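## Task

Push the charger fully home, squarely aligned, into outlet number five of the power strip, counting from the end where the strip's cord leaves it. The strip must end up resting flat on the table, and the robot must release the charger and withdraw. The result counts only if it stays that way with no help from the robot.

## Robot and tools

ROBOT. Two arms, left_arm and right_arm, each with six joints (waist, shoulder, elbow, forearm roll, wrist pitch, wrist roll) plus a parallel gripper. The names are labels only and do not correspond to the left or right of any picture. Random brief tugs may act on a held part or nudge loose objects.

FRAME. All reported gripper poses use one shared scene frame in metres: origin on the table surface midway between the arms, +z upward, +x reaching out over the table, left_arm sitting toward +y. Printed hand positions can be somewhat wrong, worse when an arm is stretched far.

GRIPPER GEOMETRY. Fingers extend along the gripper's own +z axis and close along its y axis. end_effector_position is the spot between the pads with fingers shut, roughly 2 cm short of the fingertips; closing pushes the tips about 10 mm further along +z.

execute_actions. Argument actions is a list holding zero or one item; optional pictures (boolean) controls whether camera images come back (they do by default).
- Empty list: no command, just the current state.
- Motion: {"rows": [...], "steps": n}. rows holds 1 to 15 rows; steps is 1 to 15 (default 15), each step lasting 1/30 s. Row i is applied on step i; if rows run out, the final row is repeated. Every row has exactly 14 numbers, always both arms: left_arm waist, shoulder, elbow, forearm roll, wrist pitch, wrist roll, opening, then the same seven for right_arm. Joint values are absolute target angles in radians in the same convention as the Joint positions line, not increments. Opening is a command in [-1, 1]: +1 wide open, -1 shut.
- Wait: {"steps": n} with no rows, n up to 300; it returns once n steps have elapsed since the previous result, with your reply time counted in.
Stated joint ranges (rad) in column order: waist -6.283..6.283, shoulder -2.059..2.094, elbow -3.927..0.192, forearm roll -6.283..6.283, wrist pitch -1.693..3.142, wrist roll -6.283..6.283. A call is rejected (nothing sent) if any target is over 0.010 rad beyond a stated end and also further out than that joint's last reading. True ends may differ by up to 0.010 rad; targets past them are clipped, and a "joint sent to its limit" line may appear, possibly about an earlier motion. Its absence is no promise of more room.

MOTION LIMITS. Joint targets move at most 3.14 rad/s, take 0.16 s to accelerate, and all joints of an arm are timed to arrive together. Each step the target stays within 0.623 rad of the measured angle, and targets implying more than 70 mm of gripper travel from its measured spot are pulled back. The simulation runs while you think: arms keep heading to the last row you sent until everything settles or a step is HELD.

GRIPPING. grip_measured reports the actual finger opening on the command scale. To hold something keep commanding a value well under grip_measured; the bigger the gap, the firmer the squeeze (about 24 N per pad for objects up to about 6 cm). Fast closes can spike force. Commanding back exactly grip_measured still presses lightly, less on wide parts, which may slip.

RESULT LINES. The state line gives, per arm, end_effector_position (m), end_effector_quat_wxyz, and linear/angular velocities (m/s, rad/s). Joint positions and Joint velocities list each arm's six joints (rad, rad/s) then the pad gap (m, m/s; 0.084 m is fully open). "joint command not followed" means a clearance check altered or blocked targets on some steps; HELD flags steps where your row was partly or wholly not sent. Joint torques are raw drive outputs with per-arm offset, scale and noise, nonzero even in free air. Load limits (N m): waist 44, shoulder 44, elbow 26.4, forearm roll 26.4, wrist pitch 17.6, wrist roll 17.6, held weight included. Reaching one causes a TORQUE FAULT: the arm stops, backs that joint off, pauses 10 s and drops the rest of the call. MOTOR HOT appears from 65 °C; at 80 °C an OVER-TEMPERATURE FAULT brakes that arm until cool. Sustained holding heats motors.

zoom_image. Arguments camera (cam_low, cam_left_wrist or cam_right_wrist) and region [x0, y0, x1, y1] in pixels of that camera's most recent image, origin top-left, at most 504 x 504. All three images are 672x504; approximate vertical fields of view are 49.6, 44.6 and 42.6 degrees respectively.

finished_scene. Argument scene is the number of the scene being closed. Replying with no tool call ends the run.

AVOID. Knocking or placing anything off the table, tipping the strip, dropping the charger, forcing hard insertions, and letting the arms collide or press on each other.

Each tool is called as name(argument=value, ...) on one line, values as JSON.

## Session

execute_actions(actions=[])

Scene clock: 0.00 s of 4500.00 s.
left_arm: end_effector_position=(+0.1020, +0.5058, +0.2737) grip_measured=+1.00 end_effector_quat_wxyz=(-0.033, +0.814, +0.532, -0.231) end_effector_velocity=(-0.000, +0.000, +0.000) end_effector_angular_velocity=(+0.001, +0.000, +0.000) | right_arm: end_effector_position=(-0.0197, +0.2142, +0.1918) grip_measured=+1.00 end_effector_quat_wxyz=(+0.039, +0.982, +0.186, +0.008) end_effector_velocity=(+0.000, -0.000, +0.000) end_effector_angular_velocity=(-0.001, -0.000, -0.001)
Joint positions: left_arm=[ 0.567 -0.931 -0.565  0.089  1.959 -0.523  0.084] | right_arm=[ 1.499  0.584 -1.855 -0.033  1.344  1.171  0.084]
Joint velocities: left_arm=[-0.  0. -0.  0.  0. -0. -0.] | right_arm=[-0.    -0.    -0.    -0.     0.002  0.     0.   ]
Joint torques (N m, as the arm reports them, + toward a larger angle): no reading

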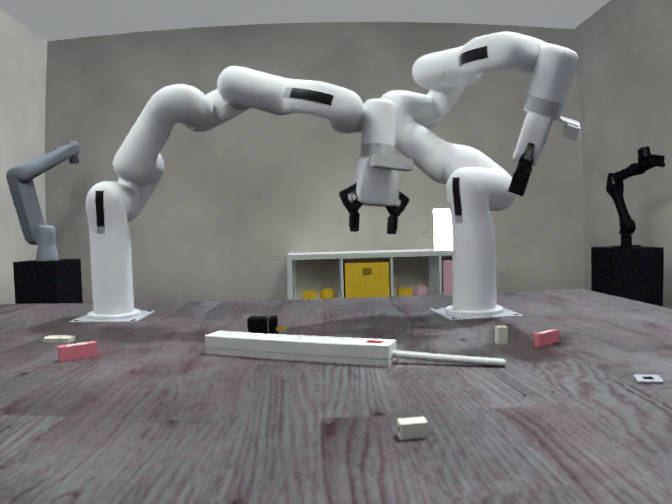

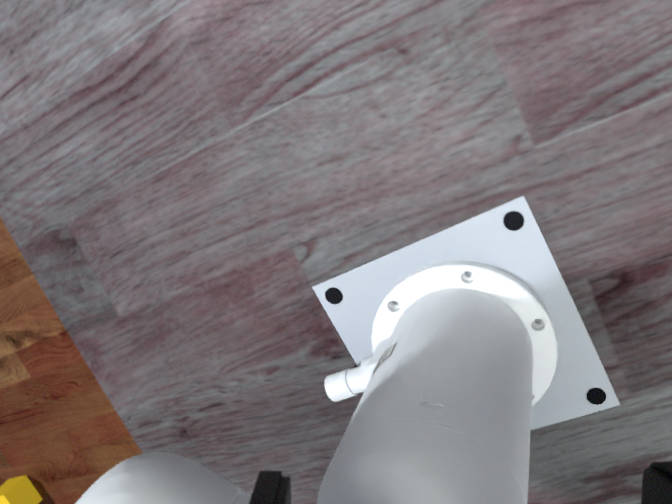

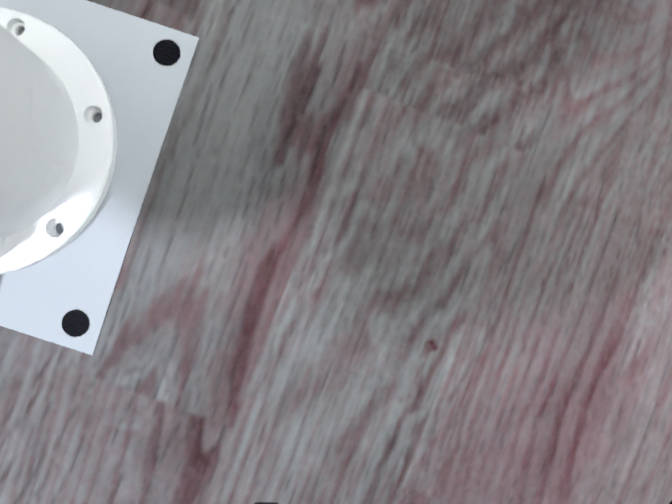

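execute_actions(actions=[{"rows":[[0.567,-0.931,-0.565,0,1.496,0,1,0.9,0,-1.3,0,1.3,0.9,1]]}], pictures=false)

execute_actions(actions=[{"steps":20}])

Scene clock: 25.07 s of 4500.00 s.
left_arm: end_effector_position=(+0.2105, +0.5557, +0.2792) grip_measured=+1.00 end_effector_quat_wxyz=(+0.001, +0.950, +0.312, -0.006) end_effector_velocity=(+0.031, +0.015, +0.005) end_effector_angular_velocity=(+0.053, -0.122, -0.166) | right_arm: end_effector_position=(+0.1361, +0.1247, +0.2484) grip_measured=+1.00 end_effector_quat_wxyz=(+0.019, +0.995, +0.102, -0.000) end_effector_velocity=(+0.312, -0.277, +0.111) end_effector_angular_velocity=(+0.094, +0.020, -0.403)
Joint positions: left_arm=[ 0.567 -0.931 -0.565  0.002  1.508 -0.014  0.084] | right_arm=[ 1.199  0.292 -1.579 -0.016  1.322  1.036  0.084]
Joint velocities: left_arm=[ 0.     0.001  0.012 -0.026 -0.144  0.168 -0.   ] | right_arm=[-0.717 -0.701  0.665  0.039 -0.052 -0.324 -0.   ]
Joint torques (N m, as the arm reports them, + toward a larger angle): left_arm=[  1.07  -1.01 -22.16   1.09  -1.3   -0.41] | right_arm=[  0.8  -25.41 -12.72  -0.46  -1.53  -0.17]
Steps of this call (steps 1 to 90: nothing new was sent; then 21.57 s passed at rest; steps 91 to 105: all 15 steps of this action). Readings (joint positions):
91: left_arm=[0.567 -0.931 -0.565 0.089 1.959 -0.522] | right_arm=[1.499 0.584 -1.855 -0.033 1.344 1.171]
92: left_arm=[0.567 -0.931 -0.565 0.088 1.955 -0.517] | right_arm=[1.496 0.580 -1.851 -0.032 1.343 1.169]
94: left_arm=[0.567 -0.931 -0.565 0.080 1.913 -0.470] | right_arm=[1.464 0.545 -1.812 -0.029 1.341 1.151]
98: left_arm=[0.567 -0.931 -0.565 0.039 1.700 -0.231] | right_arm=[1.363 0.452 -1.730 -0.025 1.333 1.110]
105: the state above

Scene clock: 25.73 s of 4500.00 s.
left_arm: end_effector_position=(+0.2132, +0.5569, +0.2800) grip_measured=+1.00 end_effector_quat_wxyz=(+0.000, +0.952, +0.306, -0.000) end_effector_velocity=(+0.001, -0.000, +0.000) end_effector_angular_velocity=(+0.001, -0.002, +0.000) | right_arm: end_effector_position=(+0.2353, -0.0064, +0.2824) grip_measured=+1.00 end_effector_quat_wxyz=(+0.001, +1.000, +0.020, -0.000) end_effector_velocity=(+0.004, -0.005, +0.003) end_effector_angular_velocity=(+0.005, -0.004, -0.009)
Joint positions: left_arm=[ 0.567 -0.931 -0.565  0.     1.496 -0.     0.084] | right_arm=[ 0.902  0.002 -1.301  0.     1.3    0.9    0.084]
Joint velocities: left_arm=[-0.001 -0.    -0.    -0.001 -0.002 -0.001 -0.   ] | right_arm=[-0.013 -0.011  0.005 -0.     0.    -0.004  0.   ]
Joint torques (N m, as the arm reports them, + toward a larger angle): left_arm=[  1.05  -0.77 -22.22   0.8   -1.62  -0.41] | right_arm=[  0.15 -19.06 -13.43  -0.31  -1.7   -0.21]
Steps of this call (steps 1 to 20: the robot went on to your last target). Readings (joint positions):
1: left_arm=[0.567 -0.931 -0.565 0.002 1.504 -0.009] | right_arm=[1.175 0.269 -1.556 -0.015 1.320 1.025]
2: left_arm=[0.567 -0.931 -0.565 0.001 1.501 -0.006] | right_arm=[1.151 0.245 -1.534 -0.014 1.318 1.014]
4: left_arm=[0.567 -0.931 -0.565 0.001 1.499 -0.003] | right_arm=[1.102 0.197 -1.488 -0.011 1.315 0.992]
8: left_arm=[0.567 -0.931 -0.565 0.000 1.497 -0.001] | right_arm=[1.001 0.099 -1.394 -0.006 1.307 0.946]
20: the state above

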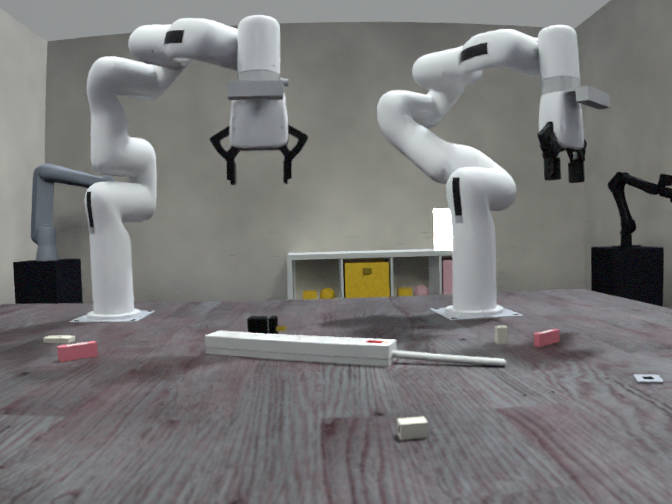

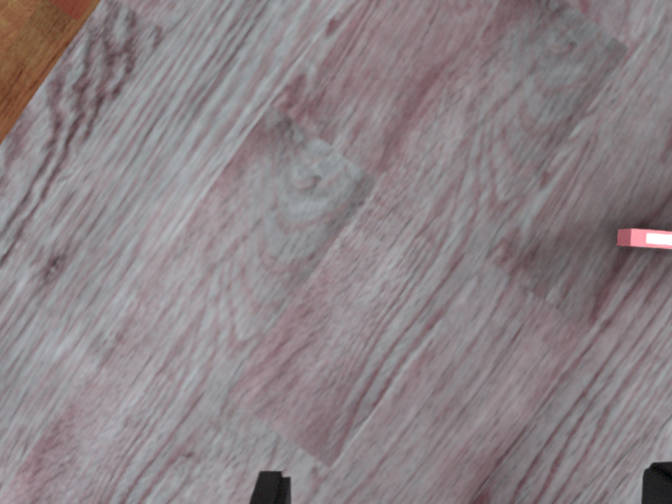

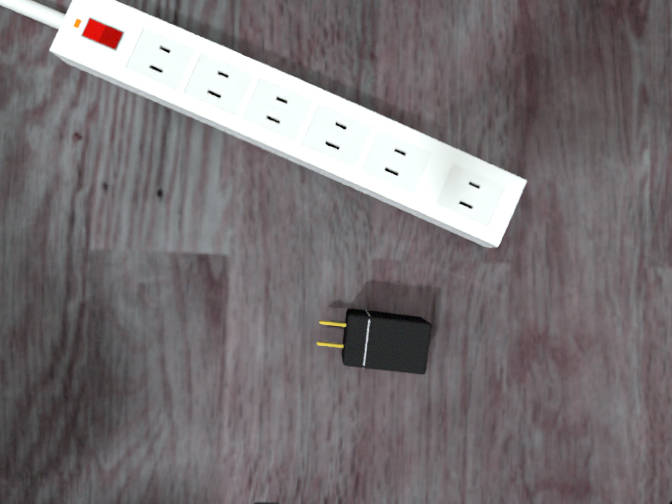

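zoom_image(camera="cam_right_wrist", region=[280,100,540,390])

zoom_image(camera="cam_low", region=[190,300,350,370])

Region (280, 100, 540, 390) of cam_right_wrist's 672x504 image, scaled by 1.738, with more detail than that image has; it fills the left 452 columns of this view, and the rest is white.

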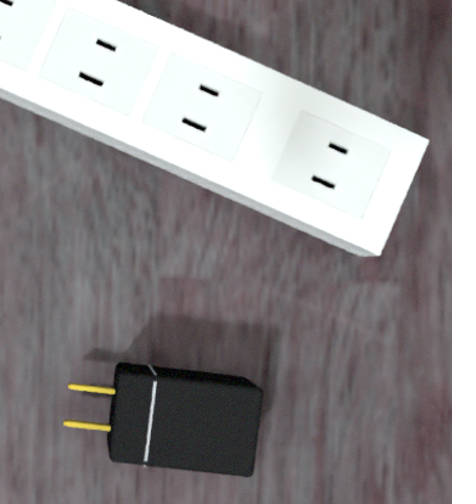

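Region (190, 300, 350, 370) of cam_low's 672x504 image, scaled by 3.150, with more detail than that image has; it fills the top 220 rows of this view, and the rest is white.

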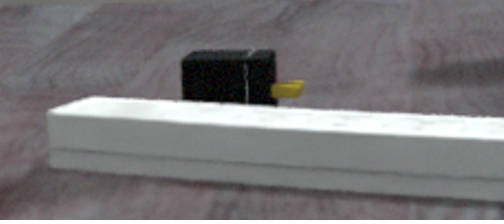

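execute_actions(actions=[{"rows":[[0.567,-0.931,-0.565,0,1.496,0,1,0.9,0,-1.3,0,1.3,1.5,1]]}], pictures=false)

execute_actions(actions=[{"steps":10}])

Scene clock: 58.53 s of 4500.00 s.
left_arm: end_effector_position=(+0.2132, +0.5570, +0.2800) grip_measured=+1.00 end_effector_quat_wxyz=(+0.000, +0.952, +0.306, +0.000) end_effector_velocity=(-0.000, +0.000, +0.000) end_effector_angular_velocity=(+0.001, -0.000, -0.000) | right_arm: end_effector_position=(+0.2362, -0.0072, +0.2831) grip_measured=+1.00 end_effector_quat_wxyz=(+0.000, +0.963, -0.270, +0.000) end_effector_velocity=(-0.000, +0.001, -0.000) end_effector_angular_velocity=(+0.000, -0.000, -0.187)
Joint positions: left_arm=[ 0.567 -0.931 -0.565  0.     1.496 -0.     0.084] | right_arm=[ 0.9   -0.    -1.3    0.     1.3    1.485  0.084]
Joint velocities: left_arm=[-0.    -0.001  0.     0.001  0.    -0.    -0.   ] | right_arm=[ 0.002  0.001 -0.     0.    -0.001  0.189  0.   ]
Joint torques (N m, as the arm reports them, + toward a larger angle): left_arm=[  0.95  -0.59 -22.08   0.9   -1.62  -0.31] | right_arm=[ -0.17 -19.14 -13.23  -0.29  -1.68  -0.19]
Steps of this call (steps 1 to 15: the robot went on to your last target; steps 16 to 90: nothing new was sent; then 29.30 s passed at rest; steps 91 to 105: all 15 steps of this action). Readings (joint positions):
91: left_arm=[0.567 -0.931 -0.565 0.000 1.496 -0.000] | right_arm=[0.900 0.000 -1.300 -0.000 1.300 0.900]
92: left_arm=[0.567 -0.931 -0.565 -0.000 1.496 -0.000] | right_arm=[0.900 0.000 -1.300 -0.000 1.300 0.905]
94: left_arm=[0.567 -0.931 -0.565 -0.000 1.496 0.000] | right_arm=[0.900 0.000 -1.300 0.000 1.300 0.952]
98: left_arm=[0.567 -0.931 -0.565 0.000 1.496 -0.000] | right_arm=[0.900 0.000 -1.300 -0.000 1.300 1.230]
105: the state above

Scene clock: 58.87 s of 4500.00 s.
left_arm: end_effector_position=(+0.2132, +0.5570, +0.2800) grip_measured=+1.00 end_effector_quat_wxyz=(+0.000, +0.952, +0.306, +0.000) end_effector_velocity=(+0.000, -0.000, -0.000) end_effector_angular_velocity=(-0.000, +0.001, -0.001) | right_arm: end_effector_position=(+0.2362, -0.0072, +0.2831) grip_measured=+1.00 end_effector_quat_wxyz=(+0.000, +0.961, -0.277, +0.000) end_effector_velocity=(-0.001, -0.000, -0.001) end_effector_angular_velocity=(-0.003, +0.002, -0.004)
Joint positions: left_arm=[ 0.567 -0.931 -0.565  0.     1.496 -0.     0.084] | right_arm=[ 0.9    0.    -1.3   -0.     1.3    1.5    0.084]
Joint velocities: left_arm=[-0.     0.001 -0.     0.     0.     0.    -0.   ] | right_arm=[ 0.001  0.001  0.001 -0.     0.001  0.004  0.   ]
Joint torques (N m, as the arm reports them, + toward a larger angle): left_arm=[  1.07  -0.72 -22.27   1.    -1.64  -0.32] | right_arm=[ -0.03 -19.2  -13.31  -0.29  -1.67  -0.18]
Steps of this call (steps 1 to 10: the robot went on to your last target). Readings (joint positions):
1: left_arm=[0.567 -0.931 -0.565 0.000 1.496 0.000] | right_arm=[0.900 -0.000 -1.300 0.000 1.300 1.490]
2: left_arm=[0.567 -0.931 -0.565 0.000 1.496 -0.000] | right_arm=[0.900 -0.000 -1.300 0.000 1.300 1.493]
4: left_arm=[0.567 -0.931 -0.565 0.000 1.496 0.000] | right_arm=[0.900 0.000 -1.300 0.000 1.300 1.497]
8: left_arm=[0.567 -0.931 -0.565 0.000 1.496 -0.000] | right_arm=[0.900 0.000 -1.300 -0.000 1.300 1.499]
10: the state above

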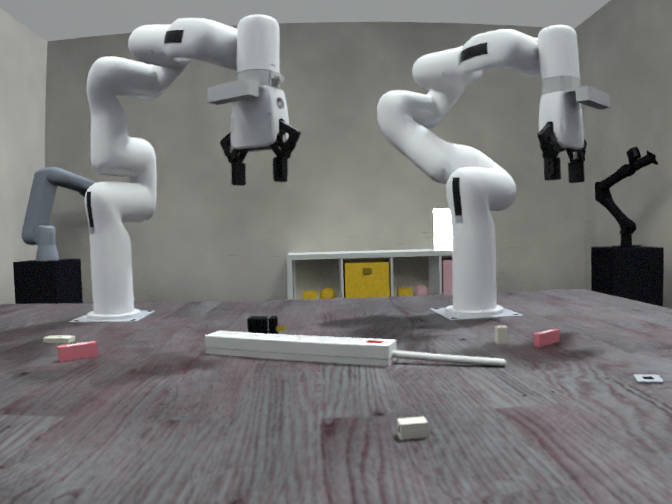

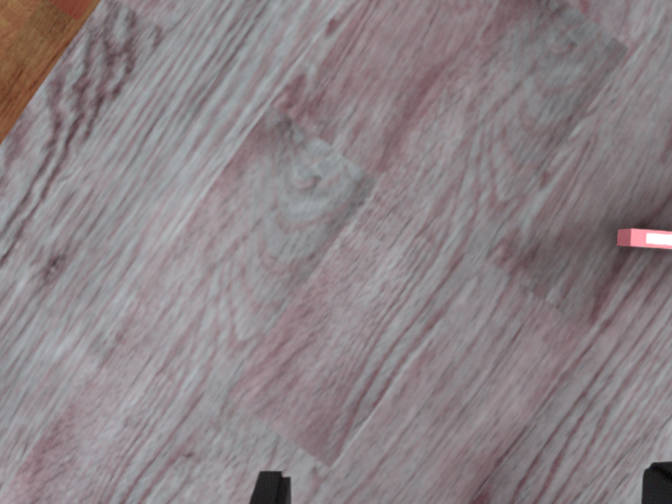

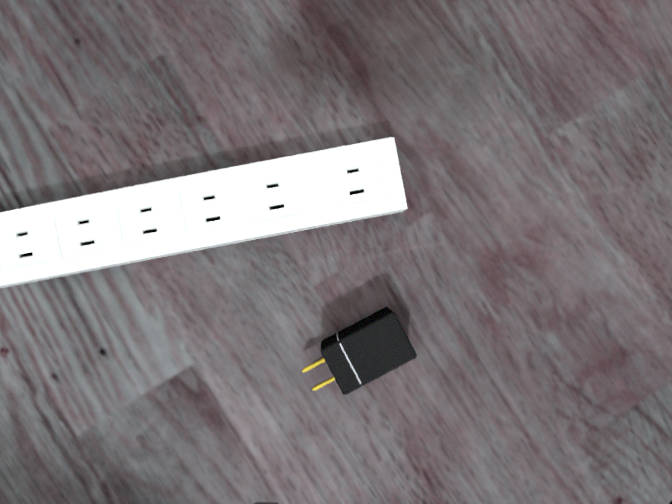

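execute_actions(actions=[{"rows":[[0.567,-0.931,-0.565,0,1.496,0,1,0.4162,0.4197,-0.7997,-1.4715,-0.6667,0.5488,0.4]]}], pictures=false)

execute_actions(actions=[{"steps":45}])

Scene clock: 104.03 s of 4500.00 s.
left_arm: end_effector_position=(+0.2132, +0.5570, +0.2800) grip_measured=+1.00 end_effector_quat_wxyz=(+0.000, +0.952, +0.306, +0.000) end_effector_velocity=(-0.000, +0.000, +0.000) end_effector_angular_velocity=(+0.000, +0.000, +0.000) | right_arm: end_effector_position=(+0.3424, -0.1038, +0.1458) grip_measured=+0.39 end_effector_quat_wxyz=(+0.098, +0.982, -0.142, +0.081) end_effector_velocity=(+0.212, -0.238, -0.293) end_effector_angular_velocity=(-0.544, -0.179, +1.160)
Joint positions: left_arm=[ 0.567 -0.931 -0.565  0.     1.496  0.     0.084] | right_arm=[ 0.706  0.169 -1.099 -0.299  1.001  1.201  0.061]
Joint velocities: left_arm=[ 0.  0. -0.  0. -0.  0. -0.] | right_arm=[-0.463  0.4    0.474 -0.902 -0.9   -0.9    0.   ]
Joint torques (N m, as the arm reports them, + toward a larger angle): left_arm=[  1.    -0.62 -22.05   0.99  -1.67  -0.43] | right_arm=[ -0.28 -21.24 -12.05  -0.5   -1.44  -0.41]
Steps of this call (steps 1 to 30: the robot went on to your last target; steps 31 to 90: nothing new was sent; then 41.67 s passed at rest; steps 91 to 105: all 15 steps of this action). Readings (joint positions):
91: left_arm=[0.567 -0.931 -0.565 -0.000 1.496 -0.000] | right_arm=[0.900 0.000 -1.300 -0.000 1.300 1.500]
92: left_arm=[0.567 -0.931 -0.565 -0.000 1.496 0.000] | right_arm=[0.898 0.002 -1.298 -0.005 1.295 1.495]
94: left_arm=[0.567 -0.931 -0.565 0.000 1.496 -0.000] | right_arm=[0.872 0.022 -1.275 -0.040 1.258 1.459]
98: left_arm=[0.567 -0.931 -0.565 -0.000 1.496 0.000] | right_arm=[0.811 0.078 -1.207 -0.121 1.178 1.378]
105: the state above

Scene clock: 105.53 s of 4500.00 s.
left_arm: end_effector_position=(+0.2132, +0.5570, +0.2800) grip_measured=+1.00 end_effector_quat_wxyz=(+0.000, +0.952, +0.306, +0.000) end_effector_velocity=(-0.000, -0.000, -0.000) end_effector_angular_velocity=(-0.000, +0.001, -0.001) | right_arm: end_effector_position=(+0.2531, -0.0092, +0.0837) grip_measured=+0.39 end_effector_quat_wxyz=(-0.262, +0.673, +0.633, +0.279) end_effector_velocity=(-0.001, +0.000, +0.000) end_effector_angular_velocity=(+0.002, +0.002, +0.002)
Joint positions: left_arm=[ 0.567 -0.931 -0.565  0.     1.496  0.     0.084] | right_arm=[ 0.416  0.42  -0.8   -1.471 -0.667  0.549  0.061]
Joint velocities: left_arm=[-0.001  0.001 -0.     0.     0.     0.     0.   ] | right_arm=[ 0.001  0.     0.001 -0.001 -0.003  0.     0.   ]
Joint torques (N m, as the arm reports them, + toward a larger angle): left_arm=[  1.12  -0.88 -21.94   0.75  -1.64  -0.31] | right_arm=[ -0.11 -20.16  -7.71   0.44  -2.2   -0.13]
Steps of this call (steps 1 to 45: the robot went on to your last target). Readings (joint positions):
1: left_arm=[0.567 -0.931 -0.565 0.000 1.496 -0.000] | right_arm=[0.690 0.182 -1.083 -0.330 0.970 1.170]
2: left_arm=[0.567 -0.931 -0.565 0.000 1.496 -0.000] | right_arm=[0.674 0.196 -1.067 -0.363 0.936 1.137]
4: left_arm=[0.567 -0.931 -0.565 -0.000 1.496 0.000] | right_arm=[0.642 0.224 -1.033 -0.437 0.862 1.064]
8: left_arm=[0.567 -0.931 -0.565 0.000 1.496 0.000] | right_arm=[0.570 0.286 -0.960 -0.636 0.664 0.900]
45: the state above

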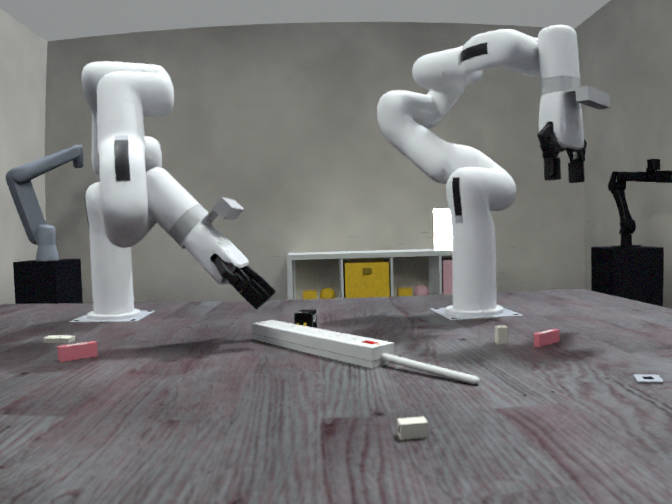

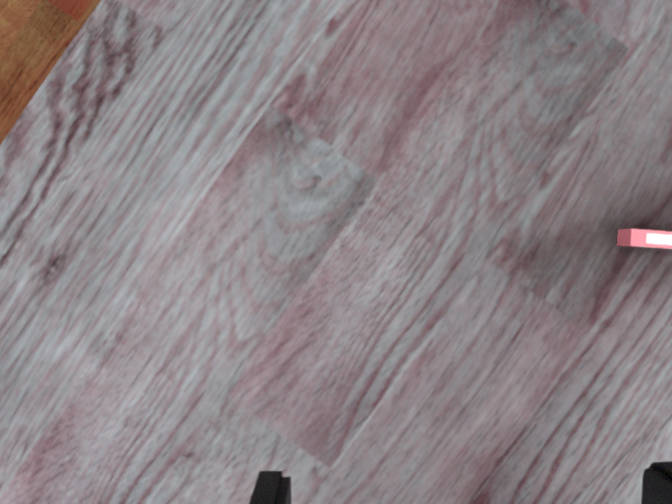

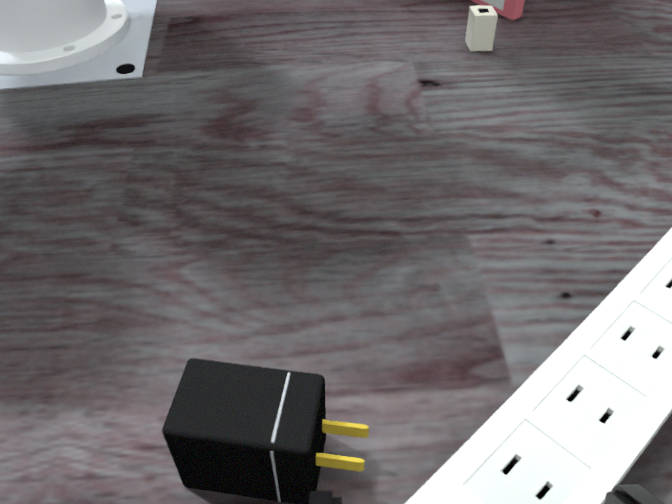

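execute_actions(actions=[{"rows":[[0.567,-0.931,-0.565,0,1.496,0,1,0.45,0.3,-0.9,-1.4,-0.6667,0.6,0.4],[0.567,-0.931,-0.565,0,1.496,0,1,0.45,0.3,-0.9,-1.4,-0.6667,0.6,0.4],[0.567,-0.931,-0.565,0,1.496,0,1,0.45,0.2,-1.0,-1.4,-0.6667,0.6,0.4],[0.567,-0.931,-0.565,0,1.496,0,1,0.45,0.2,-1.0,-1.4,-0.6667,0.6,0.4],[0.567,-0.931,-0.565,0,1.496,0,1,0.6,0,-1.3,-1.2,-0.4,0.8,1]]}], pictures=false)

execute_actions(actions=[{"rows":[[0.567,-0.931,-0.565,0,1.496,0,1,1.0,0,-1.3,0,1.3,1.038,1]]}], pictures=false)

execute_actions(actions=[{"steps":50}])

Scene clock: 125.17 s of 4500.00 s.
left_arm: end_effector_position=(+0.2132, +0.5570, +0.2800) grip_measured=+1.00 end_effector_quat_wxyz=(+0.000, +0.952, +0.306, +0.000) end_effector_velocity=(-0.000, +0.000, -0.000) end_effector_angular_velocity=(+0.000, +0.000, +0.001) | right_arm: end_effector_position=(+0.3434, +0.0607, +0.2615) grip_measured=+1.00 end_effector_quat_wxyz=(-0.215, +0.642, +0.583, +0.449) end_effector_velocity=(+0.126, +0.130, +0.449) end_effector_angular_velocity=(+0.510, -0.522, -0.343)
Joint positions: left_arm=[ 0.567 -0.931 -0.565  0.     1.496  0.     0.084] | right_arm=[ 0.493  0.223 -1.023 -1.352 -0.566  0.655  0.084]
Joint velocities: left_arm=[ 0.001  0.001  0.     0.    -0.001 -0.001  0.   ] | right_arm=[ 0.196 -0.407 -0.506  0.278  0.303  0.264  0.   ]
Joint torques (N m, as the arm reports them, + toward a larger angle): left_arm=[  0.87  -0.85 -22.03   0.92  -1.62  -0.32] | right_arm=[  0.17 -21.35 -11.49   1.14  -2.02  -0.13]
Steps of this call (steps 1 to 15: the robot went on to your last target; steps 16 to 90: nothing new was sent; then 16.13 s passed at rest; steps 91 to 105: all 15 steps of this action). Readings (joint positions):
91: left_arm=[0.567 -0.931 -0.565 0.000 1.496 -0.000] | right_arm=[0.416 0.420 -0.800 -1.471 -0.667 0.549]
92: left_arm=[0.567 -0.931 -0.565 0.000 1.496 0.000] | right_arm=[0.417 0.416 -0.802 -1.469 -0.666 0.551]
94: left_arm=[0.567 -0.931 -0.565 0.000 1.496 -0.000] | right_arm=[0.426 0.386 -0.826 -1.452 -0.665 0.563]
98: left_arm=[0.567 -0.931 -0.565 -0.000 1.496 -0.000] | right_arm=[0.445 0.322 -0.900 -1.420 -0.640 0.591]
105: the state above

Scene clock: 125.67 s of 4500.00 s.
left_arm: end_effector_position=(+0.2132, +0.5570, +0.2800) grip_measured=+1.00 end_effector_quat_wxyz=(+0.000, +0.952, +0.306, +0.000) end_effector_velocity=(-0.000, -0.000, -0.000) end_effector_angular_velocity=(-0.001, +0.001, +0.000) | right_arm: end_effector_position=(+0.3413, +0.1501, +0.4250) grip_measured=+1.00 end_effector_quat_wxyz=(-0.262, +0.807, +0.265, +0.457) end_effector_velocity=(-0.126, +0.014, +0.147) end_effector_angular_velocity=(+0.716, +2.614, -2.004)
Joint positions: left_arm=[ 0.567 -0.931 -0.565 -0.     1.496  0.     0.084] | right_arm=[ 0.859  0.058 -1.229 -0.706  0.082  0.933  0.084]
Joint velocities: left_arm=[ 0.     0.001  0.001 -0.     0.001 -0.     0.   ] | right_arm=[ 1.011 -0.423 -0.537  2.747  2.721  0.72  -0.   ]
Joint torques (N m, as the arm reports them, + toward a larger angle): left_arm=[  0.96  -0.91 -22.05   0.8   -1.54  -0.4 ] | right_arm=[ -2.03 -19.76 -12.14   1.14  -1.37  -0.41]
Steps of this call (steps 1 to 15: all 15 steps of this action). Readings (joint positions):
1: left_arm=[0.567 -0.931 -0.565 -0.000 1.496 -0.000] | right_arm=[0.500 0.209 -1.040 -1.343 -0.556 0.664]
2: left_arm=[0.567 -0.931 -0.565 0.000 1.496 -0.000] | right_arm=[0.509 0.197 -1.056 -1.329 -0.542 0.676]
4: left_arm=[0.567 -0.931 -0.565 0.000 1.496 -0.000] | right_arm=[0.550 0.178 -1.079 -1.274 -0.486 0.709]
8: left_arm=[0.567 -0.931 -0.565 0.000 1.496 0.000] | right_arm=[0.654 0.140 -1.126 -1.134 -0.346 0.782]
15: the state above

Scene clock: 127.33 s of 4500.00 s.
left_arm: end_effector_position=(+0.2132, +0.5570, +0.2800) grip_measured=+1.00 end_effector_quat_wxyz=(+0.000, +0.952, +0.306, +0.000) end_effector_velocity=(-0.000, -0.000, -0.000) end_effector_angular_velocity=(-0.001, +0.001, -0.001) | right_arm: end_effector_position=(+0.1961, +0.0192, +0.2831) grip_measured=+1.00 end_effector_quat_wxyz=(+0.000, +1.000, -0.000, +0.000) end_effector_velocity=(+0.000, +0.000, +0.001) end_effector_angular_velocity=(+0.002, -0.001, +0.001)
Joint positions: left_arm=[ 0.567 -0.931 -0.565 -0.     1.496 -0.     0.084] | right_arm=[ 1.    -0.    -1.3   -0.     1.3    1.038  0.084]
Joint velocities: left_arm=[-0.001  0.    -0.    -0.     0.002 -0.     0.   ] | right_arm=[ 0.    -0.001 -0.001  0.    -0.    -0.001  0.   ]
Joint torques (N m, as the arm reports them, + toward a larger angle): left_arm=[  0.94  -0.95 -22.27   0.78  -1.63  -0.41] | right_arm=[ -0.02 -19.11 -13.43  -0.31  -1.7   -0.2 ]
Steps of this call (steps 1 to 45: the robot went on to your last target; steps 46 to 50: nothing new was sent). Readings (joint positions):
1: left_arm=[0.567 -0.931 -0.565 -0.000 1.496 -0.000] | right_arm=[0.891 0.044 -1.247 -0.612 0.175 0.956]
2: left_arm=[0.567 -0.931 -0.565 -0.000 1.496 -0.000] | right_arm=[0.919 0.031 -1.262 -0.517 0.270 0.976]
4: left_arm=[0.567 -0.931 -0.565 -0.000 1.496 -0.000] | right_arm=[0.957 0.015 -1.282 -0.338 0.450 1.004]
8: left_arm=[0.567 -0.931 -0.565 0.000 1.496 -0.000] | right_arm=[0.976 0.010 -1.286 -0.155 0.728 1.020]
50: the state above
All arms were judged still, so your last target was given up. Only a new action makes them travel on or press farther. Fingers that are still opening or closing keep moving.

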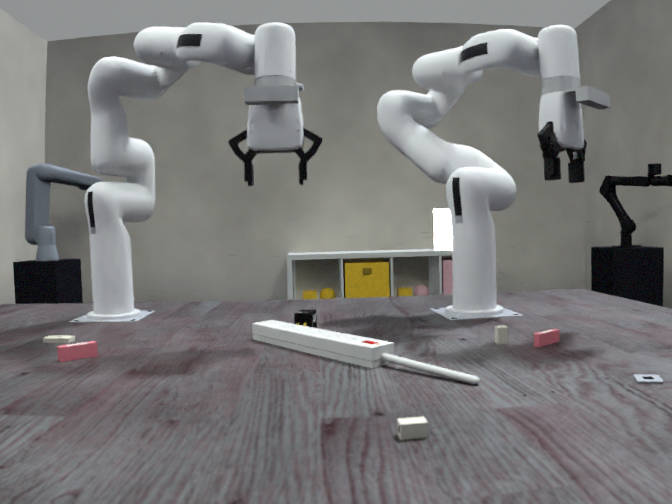

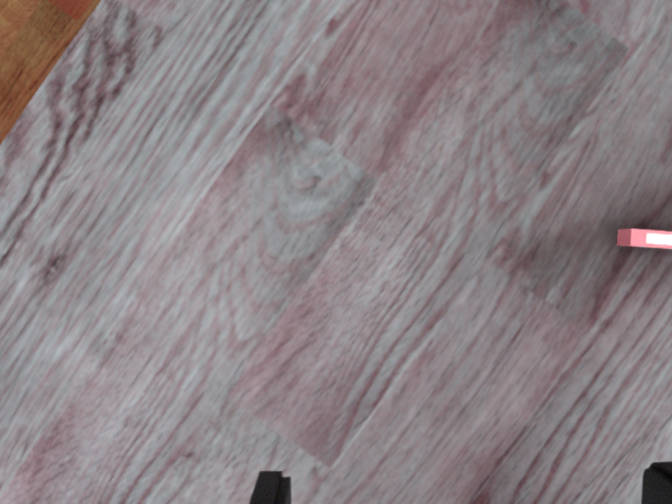

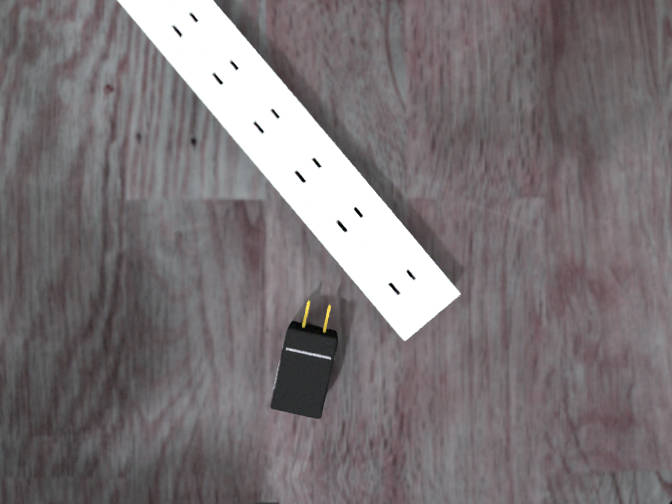

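execute_actions(actions=[{"rows":[[0.567,-0.931,-0.565,0,1.496,0,1,1.3331,0,-1.3,-0.9939,1.004,2.2602,0.2]]}], pictures=false)

execute_actions(actions=[{"rows":[[0.567,-0.931,-0.565,0,1.496,0,1,1.3331,0.4142,-1.1219,-0.9939,1.004,2.2602,0.2]]}], pictures=false)

execute_actions(actions=[{"steps":30}])

Scene clock: 153.60 s of 4500.00 s.
left_arm: end_effector_position=(+0.2132, +0.5570, +0.2800) grip_measured=+1.00 end_effector_quat_wxyz=(+0.000, +0.952, +0.306, +0.000) end_effector_velocity=(+0.000, -0.000, -0.000) end_effector_angular_velocity=(-0.000, -0.001, -0.000) | right_arm: end_effector_position=(+0.2094, +0.1176, +0.3664) grip_measured=+0.19 end_effector_quat_wxyz=(-0.143, +0.915, -0.118, +0.359) end_effector_velocity=(-0.002, +0.175, +0.234) end_effector_angular_velocity=(+1.689, -1.069, -0.838)
Joint positions: left_arm=[ 0.567 -0.931 -0.565  0.     1.496 -0.     0.084] | right_arm=[ 1.296 -0.    -1.301 -0.82   1.038  1.931  0.052]
Joint velocities: left_arm=[ 0.     0.     0.    -0.001 -0.001  0.     0.   ] | right_arm=[ 0.355 -0.002 -0.001 -1.649 -0.322  2.651 -0.   ]
Joint torques (N m, as the arm reports them, + toward a larger angle): left_arm=[  0.78  -0.87 -22.24   0.93  -1.73  -0.39] | right_arm=[ -2.91 -19.17 -13.28   0.39  -1.06  -0.85]
Steps of this call (steps 1 to 90: nothing new was sent; then 22.77 s passed at rest; steps 91 to 105: all 15 steps of this action). Readings (joint positions):
91: left_arm=[0.567 -0.931 -0.565 -0.000 1.496 -0.000] | right_arm=[1.000 -0.000 -1.300 -0.000 1.300 1.038]
92: left_arm=[0.567 -0.931 -0.565 0.000 1.496 0.000] | right_arm=[1.002 -0.000 -1.300 -0.005 1.298 1.043]
94: left_arm=[0.567 -0.931 -0.565 0.000 1.496 -0.000] | right_arm=[1.024 0.000 -1.299 -0.051 1.276 1.091]
98: left_arm=[0.567 -0.931 -0.565 0.000 1.496 -0.000] | right_arm=[1.152 0.000 -1.300 -0.305 1.165 1.343]
105: the state above

Scene clock: 154.10 s of 4500.00 s.
left_arm: end_effector_position=(+0.2132, +0.5570, +0.2800) grip_measured=+1.00 end_effector_quat_wxyz=(+0.000, +0.952, +0.306, +0.000) end_effector_velocity=(-0.000, +0.000, -0.000) end_effector_angular_velocity=(+0.001, -0.000, -0.000) | right_arm: end_effector_position=(+0.2047, +0.1124, +0.1987) grip_measured=+0.19 end_effector_quat_wxyz=(-0.058, +0.912, -0.133, +0.383) end_effector_velocity=(-0.033, -0.106, -0.436) end_effector_angular_velocity=(-0.754, +0.114, +0.004)
Joint positions: left_arm=[ 0.567 -0.931 -0.565 -0.     1.496 -0.     0.084] | right_arm=[ 1.324  0.245 -1.194 -0.967  1.011  2.222  0.052]
Joint velocities: left_arm=[ 0.    -0.     0.001  0.    -0.001  0.     0.   ] | right_arm=[ 0.029  0.613  0.258 -0.095 -0.024  0.137  0.   ]
Joint torques (N m, as the arm reports them, + toward a larger angle): left_arm=[  1.32  -0.97 -22.21   0.94  -1.7   -0.31] | right_arm=[ -0.05 -23.08 -12.8   -0.71  -0.79  -0.13]
Steps of this call (steps 1 to 15: all 15 steps of this action). Readings (joint positions):
1: left_arm=[0.567 -0.931 -0.565 -0.000 1.496 0.000] | right_arm=[1.307 -0.000 -1.301 -0.870 1.028 2.015]
2: left_arm=[0.567 -0.931 -0.565 -0.000 1.496 -0.000] | right_arm=[1.315 0.002 -1.300 -0.908 1.021 2.088]
4: left_arm=[0.567 -0.931 -0.565 0.000 1.496 -0.000] | right_arm=[1.319 0.023 -1.295 -0.942 1.018 2.183]
8: left_arm=[0.567 -0.931 -0.565 0.000 1.496 -0.000] | right_arm=[1.318 0.103 -1.255 -0.946 1.017 2.188]
15: the state above

Scene clock: 155.10 s of 4500.00 s.
left_arm: end_effector_position=(+0.2132, +0.5570, +0.2800) grip_measured=+1.00 end_effector_quat_wxyz=(+0.000, +0.952, +0.306, +0.000) end_effector_velocity=(+0.000, +0.000, -0.000) end_effector_angular_velocity=(+0.000, -0.001, -0.000) | right_arm: end_effector_position=(+0.1928, +0.0705, +0.0841) grip_measured=+0.19 end_effector_quat_wxyz=(+0.039, +0.919, -0.092, +0.381) end_effector_velocity=(-0.000, -0.001, -0.001) end_effector_angular_velocity=(-0.003, +0.000, +0.000)
Joint positions: left_arm=[ 0.567 -0.931 -0.565 -0.     1.496 -0.     0.084] | right_arm=[ 1.333  0.414 -1.122 -0.994  1.004  2.26   0.052]
Joint velocities: left_arm=[ 0.     0.     0.    -0.    -0.001  0.001 -0.   ] | right_arm=[ 0.     0.002  0.    -0.     0.    -0.     0.   ]
Joint torques (N m, as the arm reports them, + toward a larger angle): left_arm=[  0.83  -0.81 -22.14   0.91  -1.5   -0.39] | right_arm=[ -0.1  -24.12 -11.06  -0.48  -0.62  -0.19]
Steps of this call (steps 1 to 30: the robot went on to your last target). Readings (joint positions):
1: left_arm=[0.567 -0.931 -0.565 -0.000 1.496 0.000] | right_arm=[1.325 0.265 -1.185 -0.970 1.011 2.226]
2: left_arm=[0.567 -0.931 -0.565 -0.000 1.496 0.000] | right_arm=[1.326 0.286 -1.177 -0.973 1.010 2.231]
4: left_arm=[0.567 -0.931 -0.565 -0.000 1.496 0.000] | right_arm=[1.329 0.327 -1.159 -0.980 1.008 2.240]
8: left_arm=[0.567 -0.931 -0.565 -0.000 1.496 -0.000] | right_arm=[1.332 0.397 -1.126 -0.990 1.005 2.256]
30: the state above
All arms were judged still, so your last target was given up. Only a new action makes them travel on or press farther. Fingers that are still opening or closing keep moving.

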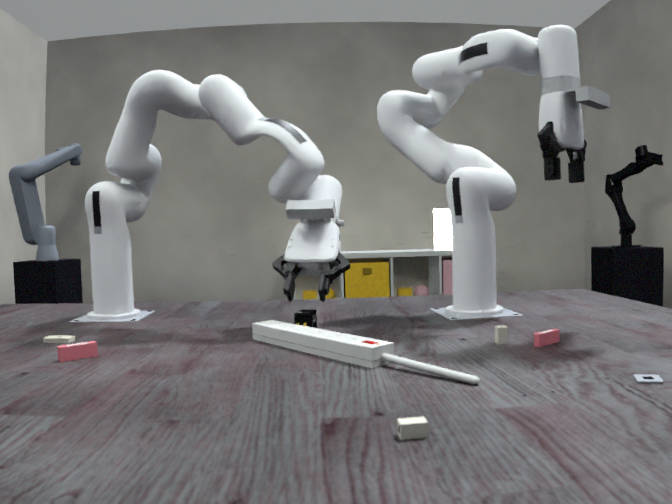

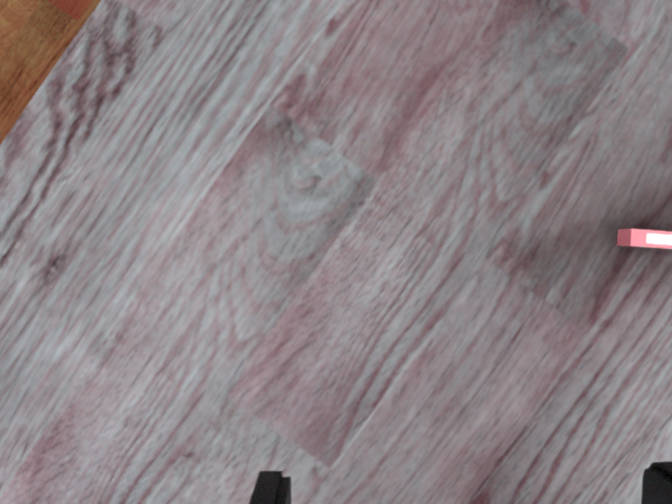

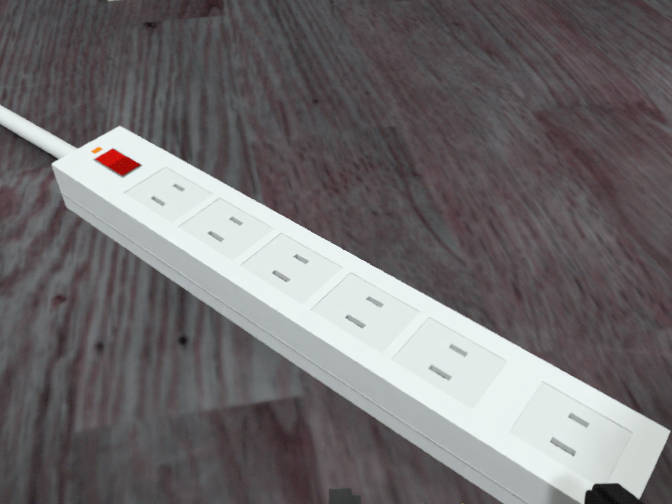

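Centered. Descend to z≈.027.

execute_actions(actions=[{"rows":[[0.567,-0.931,-0.565,0,1.496,0,1,1.330,0.456,-1.1297,-1.0156,0.985,2.2947,0.2],[0.567,-0.931,-0.565,0,1.496,0,1,1.330,0.456,-1.1297,-1.0156,0.985,2.2947,0.2],[0.567,-0.931,-0.565,0,1.496,0,1,1.330,0.456,-1.1297,-1.0156,0.985,2.2947,0.2],[0.567,-0.931,-0.565,0,1.496,0,1,1.327,0.498,-1.1375,-1.0372,0.966,2.329,0.2],[0.567,-0.931,-0.565,0,1.496,0,1,1.327,0.498,-1.1375,-1.0372,0.966,2.329,0.2],[0.567,-0.931,-0.565,0,1.496,0,1,1.327,0.498,-1.1375,-1.0372,0.966,2.329,0.2],[0.567,-0.931,-0.565,0,1.496,0,1,1.3235,0.5467,-1.1463,-1.0622,0.9437,2.369,0.2]]}], pictures=false)

execute_actions(actions=[{"steps":12}])

zoom_image(camera="cam_low", region=[250,270,370,350])

Scene clock: 164.63 s of 4500.00 s.
left_arm: end_effector_position=(+0.2132, +0.5570, +0.2800) grip_measured=+1.00 end_effector_quat_wxyz=(+0.000, +0.952, +0.306, +0.000) end_effector_velocity=(+0.000, -0.000, -0.000) end_effector_angular_velocity=(-0.001, -0.000, -0.000) | right_arm: end_effector_position=(+0.1929, +0.0701, +0.0276) grip_measured=+0.19 end_effector_quat_wxyz=(+0.040, +0.919, -0.092, +0.381) end_effector_velocity=(+0.003, +0.021, +0.007) end_effector_angular_velocity=(+0.062, -0.009, +0.001)
Joint positions: left_arm=[ 0.567 -0.931 -0.565  0.     1.496 -0.     0.084] | right_arm=[ 1.324  0.545 -1.145 -1.061  0.945  2.366  0.052]
Joint velocities: left_arm=[-0.001  0.     0.    -0.001 -0.    -0.001  0.   ] | right_arm=[-0.002  0.01  -0.039 -0.02  -0.021  0.033  0.   ]
Joint torques (N m, as the arm reports them, + toward a larger angle): left_arm=[  1.06  -0.87 -22.16   0.9   -1.76  -0.4 ] | right_arm=[  0.07 -25.53 -10.21  -0.48  -0.43  -0.34]
Steps of this call (steps 1 to 90: nothing new was sent; then 6.03 s passed at rest; steps 91 to 105: all 15 steps of this action). Readings (joint positions):
91: left_arm=[0.567 -0.931 -0.565 -0.000 1.496 0.000] | right_arm=[1.333 0.414 -1.122 -0.994 1.004 2.260]
92: left_arm=[0.567 -0.931 -0.565 -0.000 1.496 0.000] | right_arm=[1.333 0.418 -1.123 -0.996 1.002 2.264]
94: left_arm=[0.567 -0.931 -0.565 -0.000 1.496 0.000] | right_arm=[1.331 0.437 -1.128 -1.007 0.993 2.280]
98: left_arm=[0.567 -0.931 -0.565 0.000 1.496 0.000] | right_arm=[1.328 0.490 -1.135 -1.033 0.970 2.322]
105: the state above

Scene clock: 165.03 s of 4500.00 s.
left_arm: end_effector_position=(+0.2132, +0.5570, +0.2800) grip_measured=+1.00 end_effector_quat_wxyz=(+0.000, +0.952, +0.306, +0.000) end_effector_velocity=(-0.000, +0.000, -0.000) end_effector_angular_velocity=(-0.000, +0.001, +0.000) | right_arm: end_effector_position=(+0.1930, +0.0706, +0.0270) grip_measured=+0.19 end_effector_quat_wxyz=(+0.039, +0.919, -0.092, +0.381) end_effector_velocity=(-0.000, -0.000, -0.000) end_effector_angular_velocity=(-0.001, -0.000, +0.000)
Joint positions: left_arm=[ 0.567 -0.931 -0.565 -0.     1.496 -0.     0.084] | right_arm=[ 1.324  0.546 -1.146 -1.062  0.944  2.369  0.052]
Joint velocities: left_arm=[0.001 0.001 0.    0.    0.    0.    0.   ] | right_arm=[ 0.001  0.001  0.    -0.     0.001  0.001 -0.   ]
Joint torques (N m, as the arm reports them, + toward a larger angle): left_arm=[  0.94  -0.9  -22.07   0.91  -1.67  -0.41] | right_arm=[  0.08 -25.1  -10.08  -0.48  -0.54  -0.19]
Steps of this call (steps 1 to 12: the robot went on to your last target). Readings (joint positions):
1: left_arm=[0.567 -0.931 -0.565 0.000 1.496 -0.000] | right_arm=[1.324 0.545 -1.146 -1.061 0.945 2.367]
2: left_arm=[0.567 -0.931 -0.565 0.000 1.496 -0.000] | right_arm=[1.324 0.545 -1.147 -1.061 0.944 2.368]
4: left_arm=[0.567 -0.931 -0.565 -0.000 1.496 -0.000] | right_arm=[1.324 0.545 -1.147 -1.062 0.944 2.368]
8: left_arm=[0.567 -0.931 -0.565 0.000 1.496 -0.000] | right_arm=[1.324 0.546 -1.146 -1.062 0.944 2.369]
12: the state above

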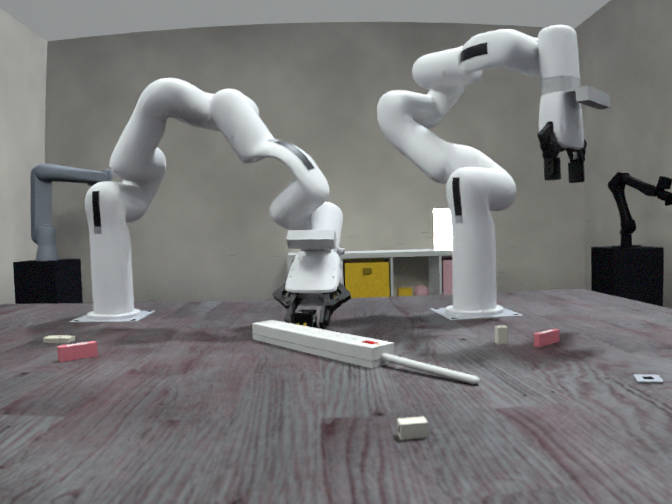

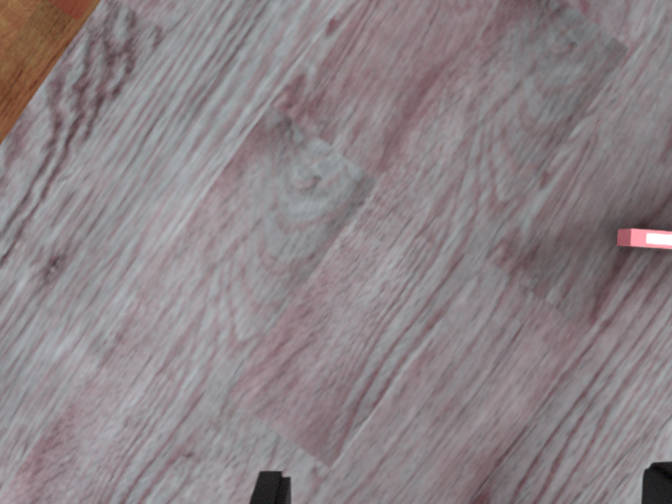

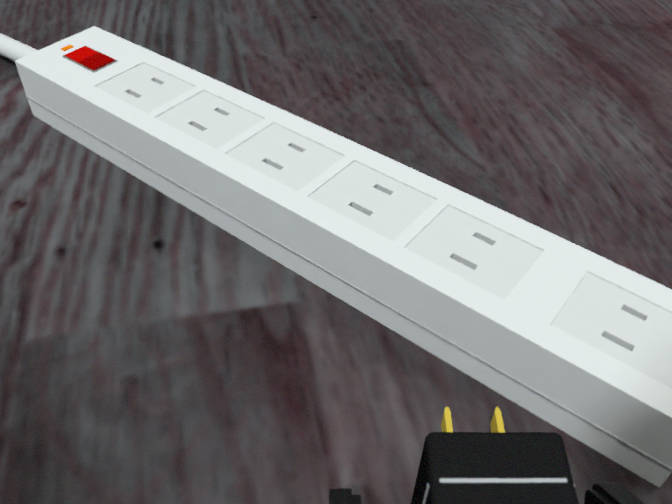

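Region (250, 270, 370, 350) of cam_low's 672x504 image, scaled by 4.200, with more detail than that image has.

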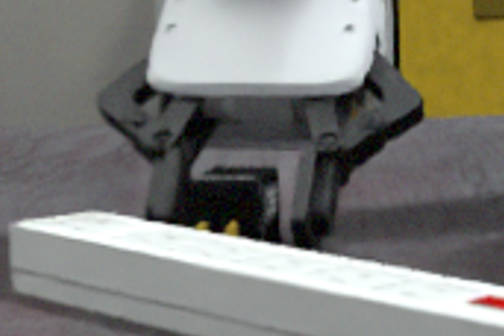

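execute_actions(actions=[{"rows":[[0.567,-0.931,-0.565,0,1.496,0,1,1.3235,0.5467,-1.1463,-1.0622,0.9437,2.369,0.1],[0.567,-0.931,-0.565,0,1.496,0,1,1.3235,0.5467,-1.1463,-1.0622,0.9437,2.369,0.05],[0.567,-0.931,-0.565,0,1.496,0,1,1.3235,0.5467,-1.1463,-1.0622,0.9437,2.369,0],[0.567,-0.931,-0.565,0,1.496,0,1,1.3235,0.5467,-1.1463,-1.0622,0.9437,2.369,-0.05],[0.567,-0.931,-0.565,0,1.496,0,1,1.3235,0.5467,-1.1463,-1.0622,0.9437,2.369,-0.1],[0.567,-0.931,-0.565,0,1.496,0,1,1.3235,0.5467,-1.1463,-1.0622,0.9437,2.369,-0.15],[0.567,-0.931,-0.565,0,1.496,0,1,1.3235,0.5467,-1.1463,-1.0622,0.9437,2.369,-0.2],[0.567,-0.931,-0.565,0,1.496,0,1,1.3235,0.5467,-1.1463,-1.0622,0.9437,2.369,-0.25],[0.567,-0.931,-0.565,0,1.496,0,1,1.3235,0.5467,-1.1463,-1.0622,0.9437,2.369,-0.3],[0.567,-0.931,-0.565,0,1.496,0,1,1.3235,0.5467,-1.1463,-1.0622,0.9437,2.369,-0.35],[0.567,-0.931,-0.565,0,1.496,0,1,1.3235,0.5467,-1.1463,-1.0622,0.9437,2.369,-0.4],[0.567,-0.931,-0.565,0,1.496,0,1,1.3235,0.5467,-1.1463,-1.0622,0.9437,2.369,-0.5],[0.567,-0.931,-0.565,0,1.496,0,1,1.3235,0.5467,-1.1463,-1.0622,0.9437,2.369,-0.7],[0.567,-0.931,-0.565,0,1.496,0,1,1.3235,0.5467,-1.1463,-1.0622,0.9437,2.369,-1]]}])

Scene clock: 179.37 s of 4500.00 s.
left_arm: end_effector_position=(+0.2132, +0.5570, +0.2800) grip_measured=+1.00 end_effector_quat_wxyz=(+0.000, +0.952, +0.306, +0.000) end_effector_velocity=(-0.000, -0.000, -0.000) end_effector_angular_velocity=(-0.000, +0.001, -0.001) | right_arm: end_effector_position=(+0.1930, +0.0710, +0.0274) grip_measured=-0.33 end_effector_quat_wxyz=(+0.038, +0.919, -0.092, +0.381) end_effector_velocity=(+0.000, -0.001, -0.001) end_effector_angular_velocity=(-0.002, +0.000, -0.001)
Joint positions: left_arm=[ 0.567 -0.931 -0.565  0.     1.496  0.     0.084] | right_arm=[ 1.324  0.546 -1.147 -1.062  0.944  2.369  0.03 ]
Joint velocities: left_arm=[-0.001  0.    -0.     0.     0.001  0.     0.   ] | right_arm=[-0.     0.001  0.001  0.     0.001 -0.    -0.   ]
Joint torques (N m, as the arm reports them, + toward a larger angle): left_arm=[  1.15  -0.96 -22.16   0.84  -1.68  -0.41] | right_arm=[ -0.2  -23.12  -8.93  -0.26  -0.62  -0.22]
Steps of this call (steps 1 to 15: the robot went on to your last target; steps 16 to 90: nothing new was sent; then 10.83 s passed at rest; steps 91 to 105: all 15 steps of this action). Readings (joint positions):
91: left_arm=[0.567 -0.931 -0.565 -0.000 1.496 0.000] | right_arm=[1.324 0.547 -1.146 -1.062 0.944 2.369]
92: left_arm=[0.567 -0.931 -0.565 -0.000 1.496 0.000] | right_arm=[1.324 0.547 -1.146 -1.062 0.944 2.369]
94: left_arm=[0.567 -0.931 -0.565 -0.000 1.496 -0.000] | right_arm=[1.323 0.547 -1.146 -1.062 0.944 2.369]
98: left_arm=[0.567 -0.931 -0.565 -0.000 1.496 0.000] | right_arm=[1.324 0.546 -1.147 -1.062 0.944 2.369]
105: the state above

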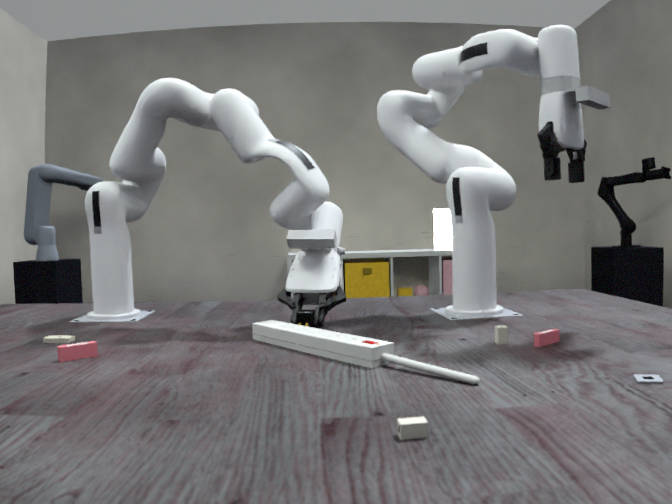

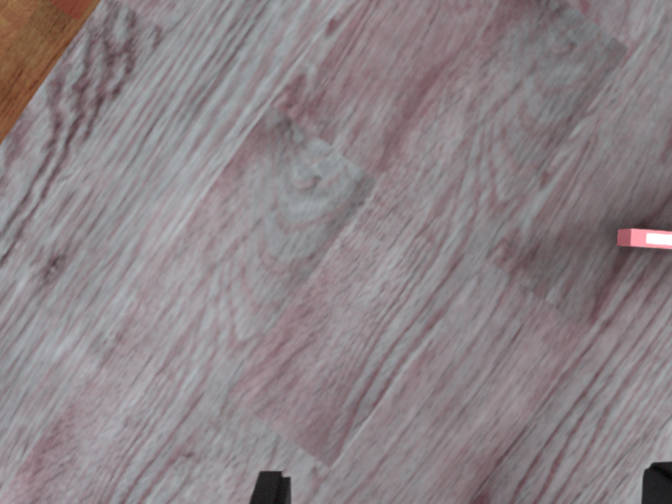

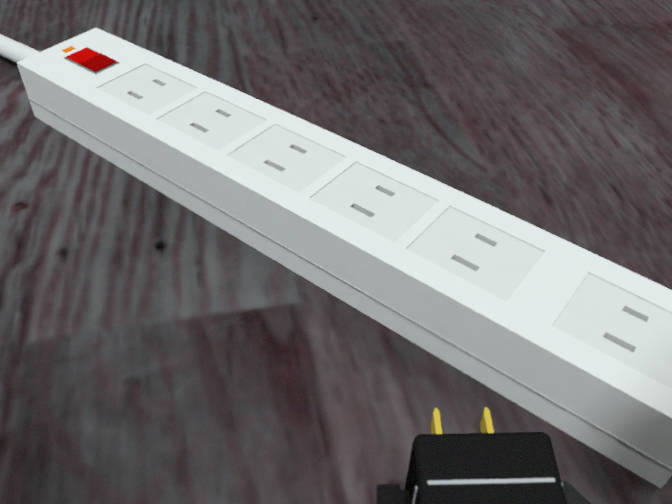

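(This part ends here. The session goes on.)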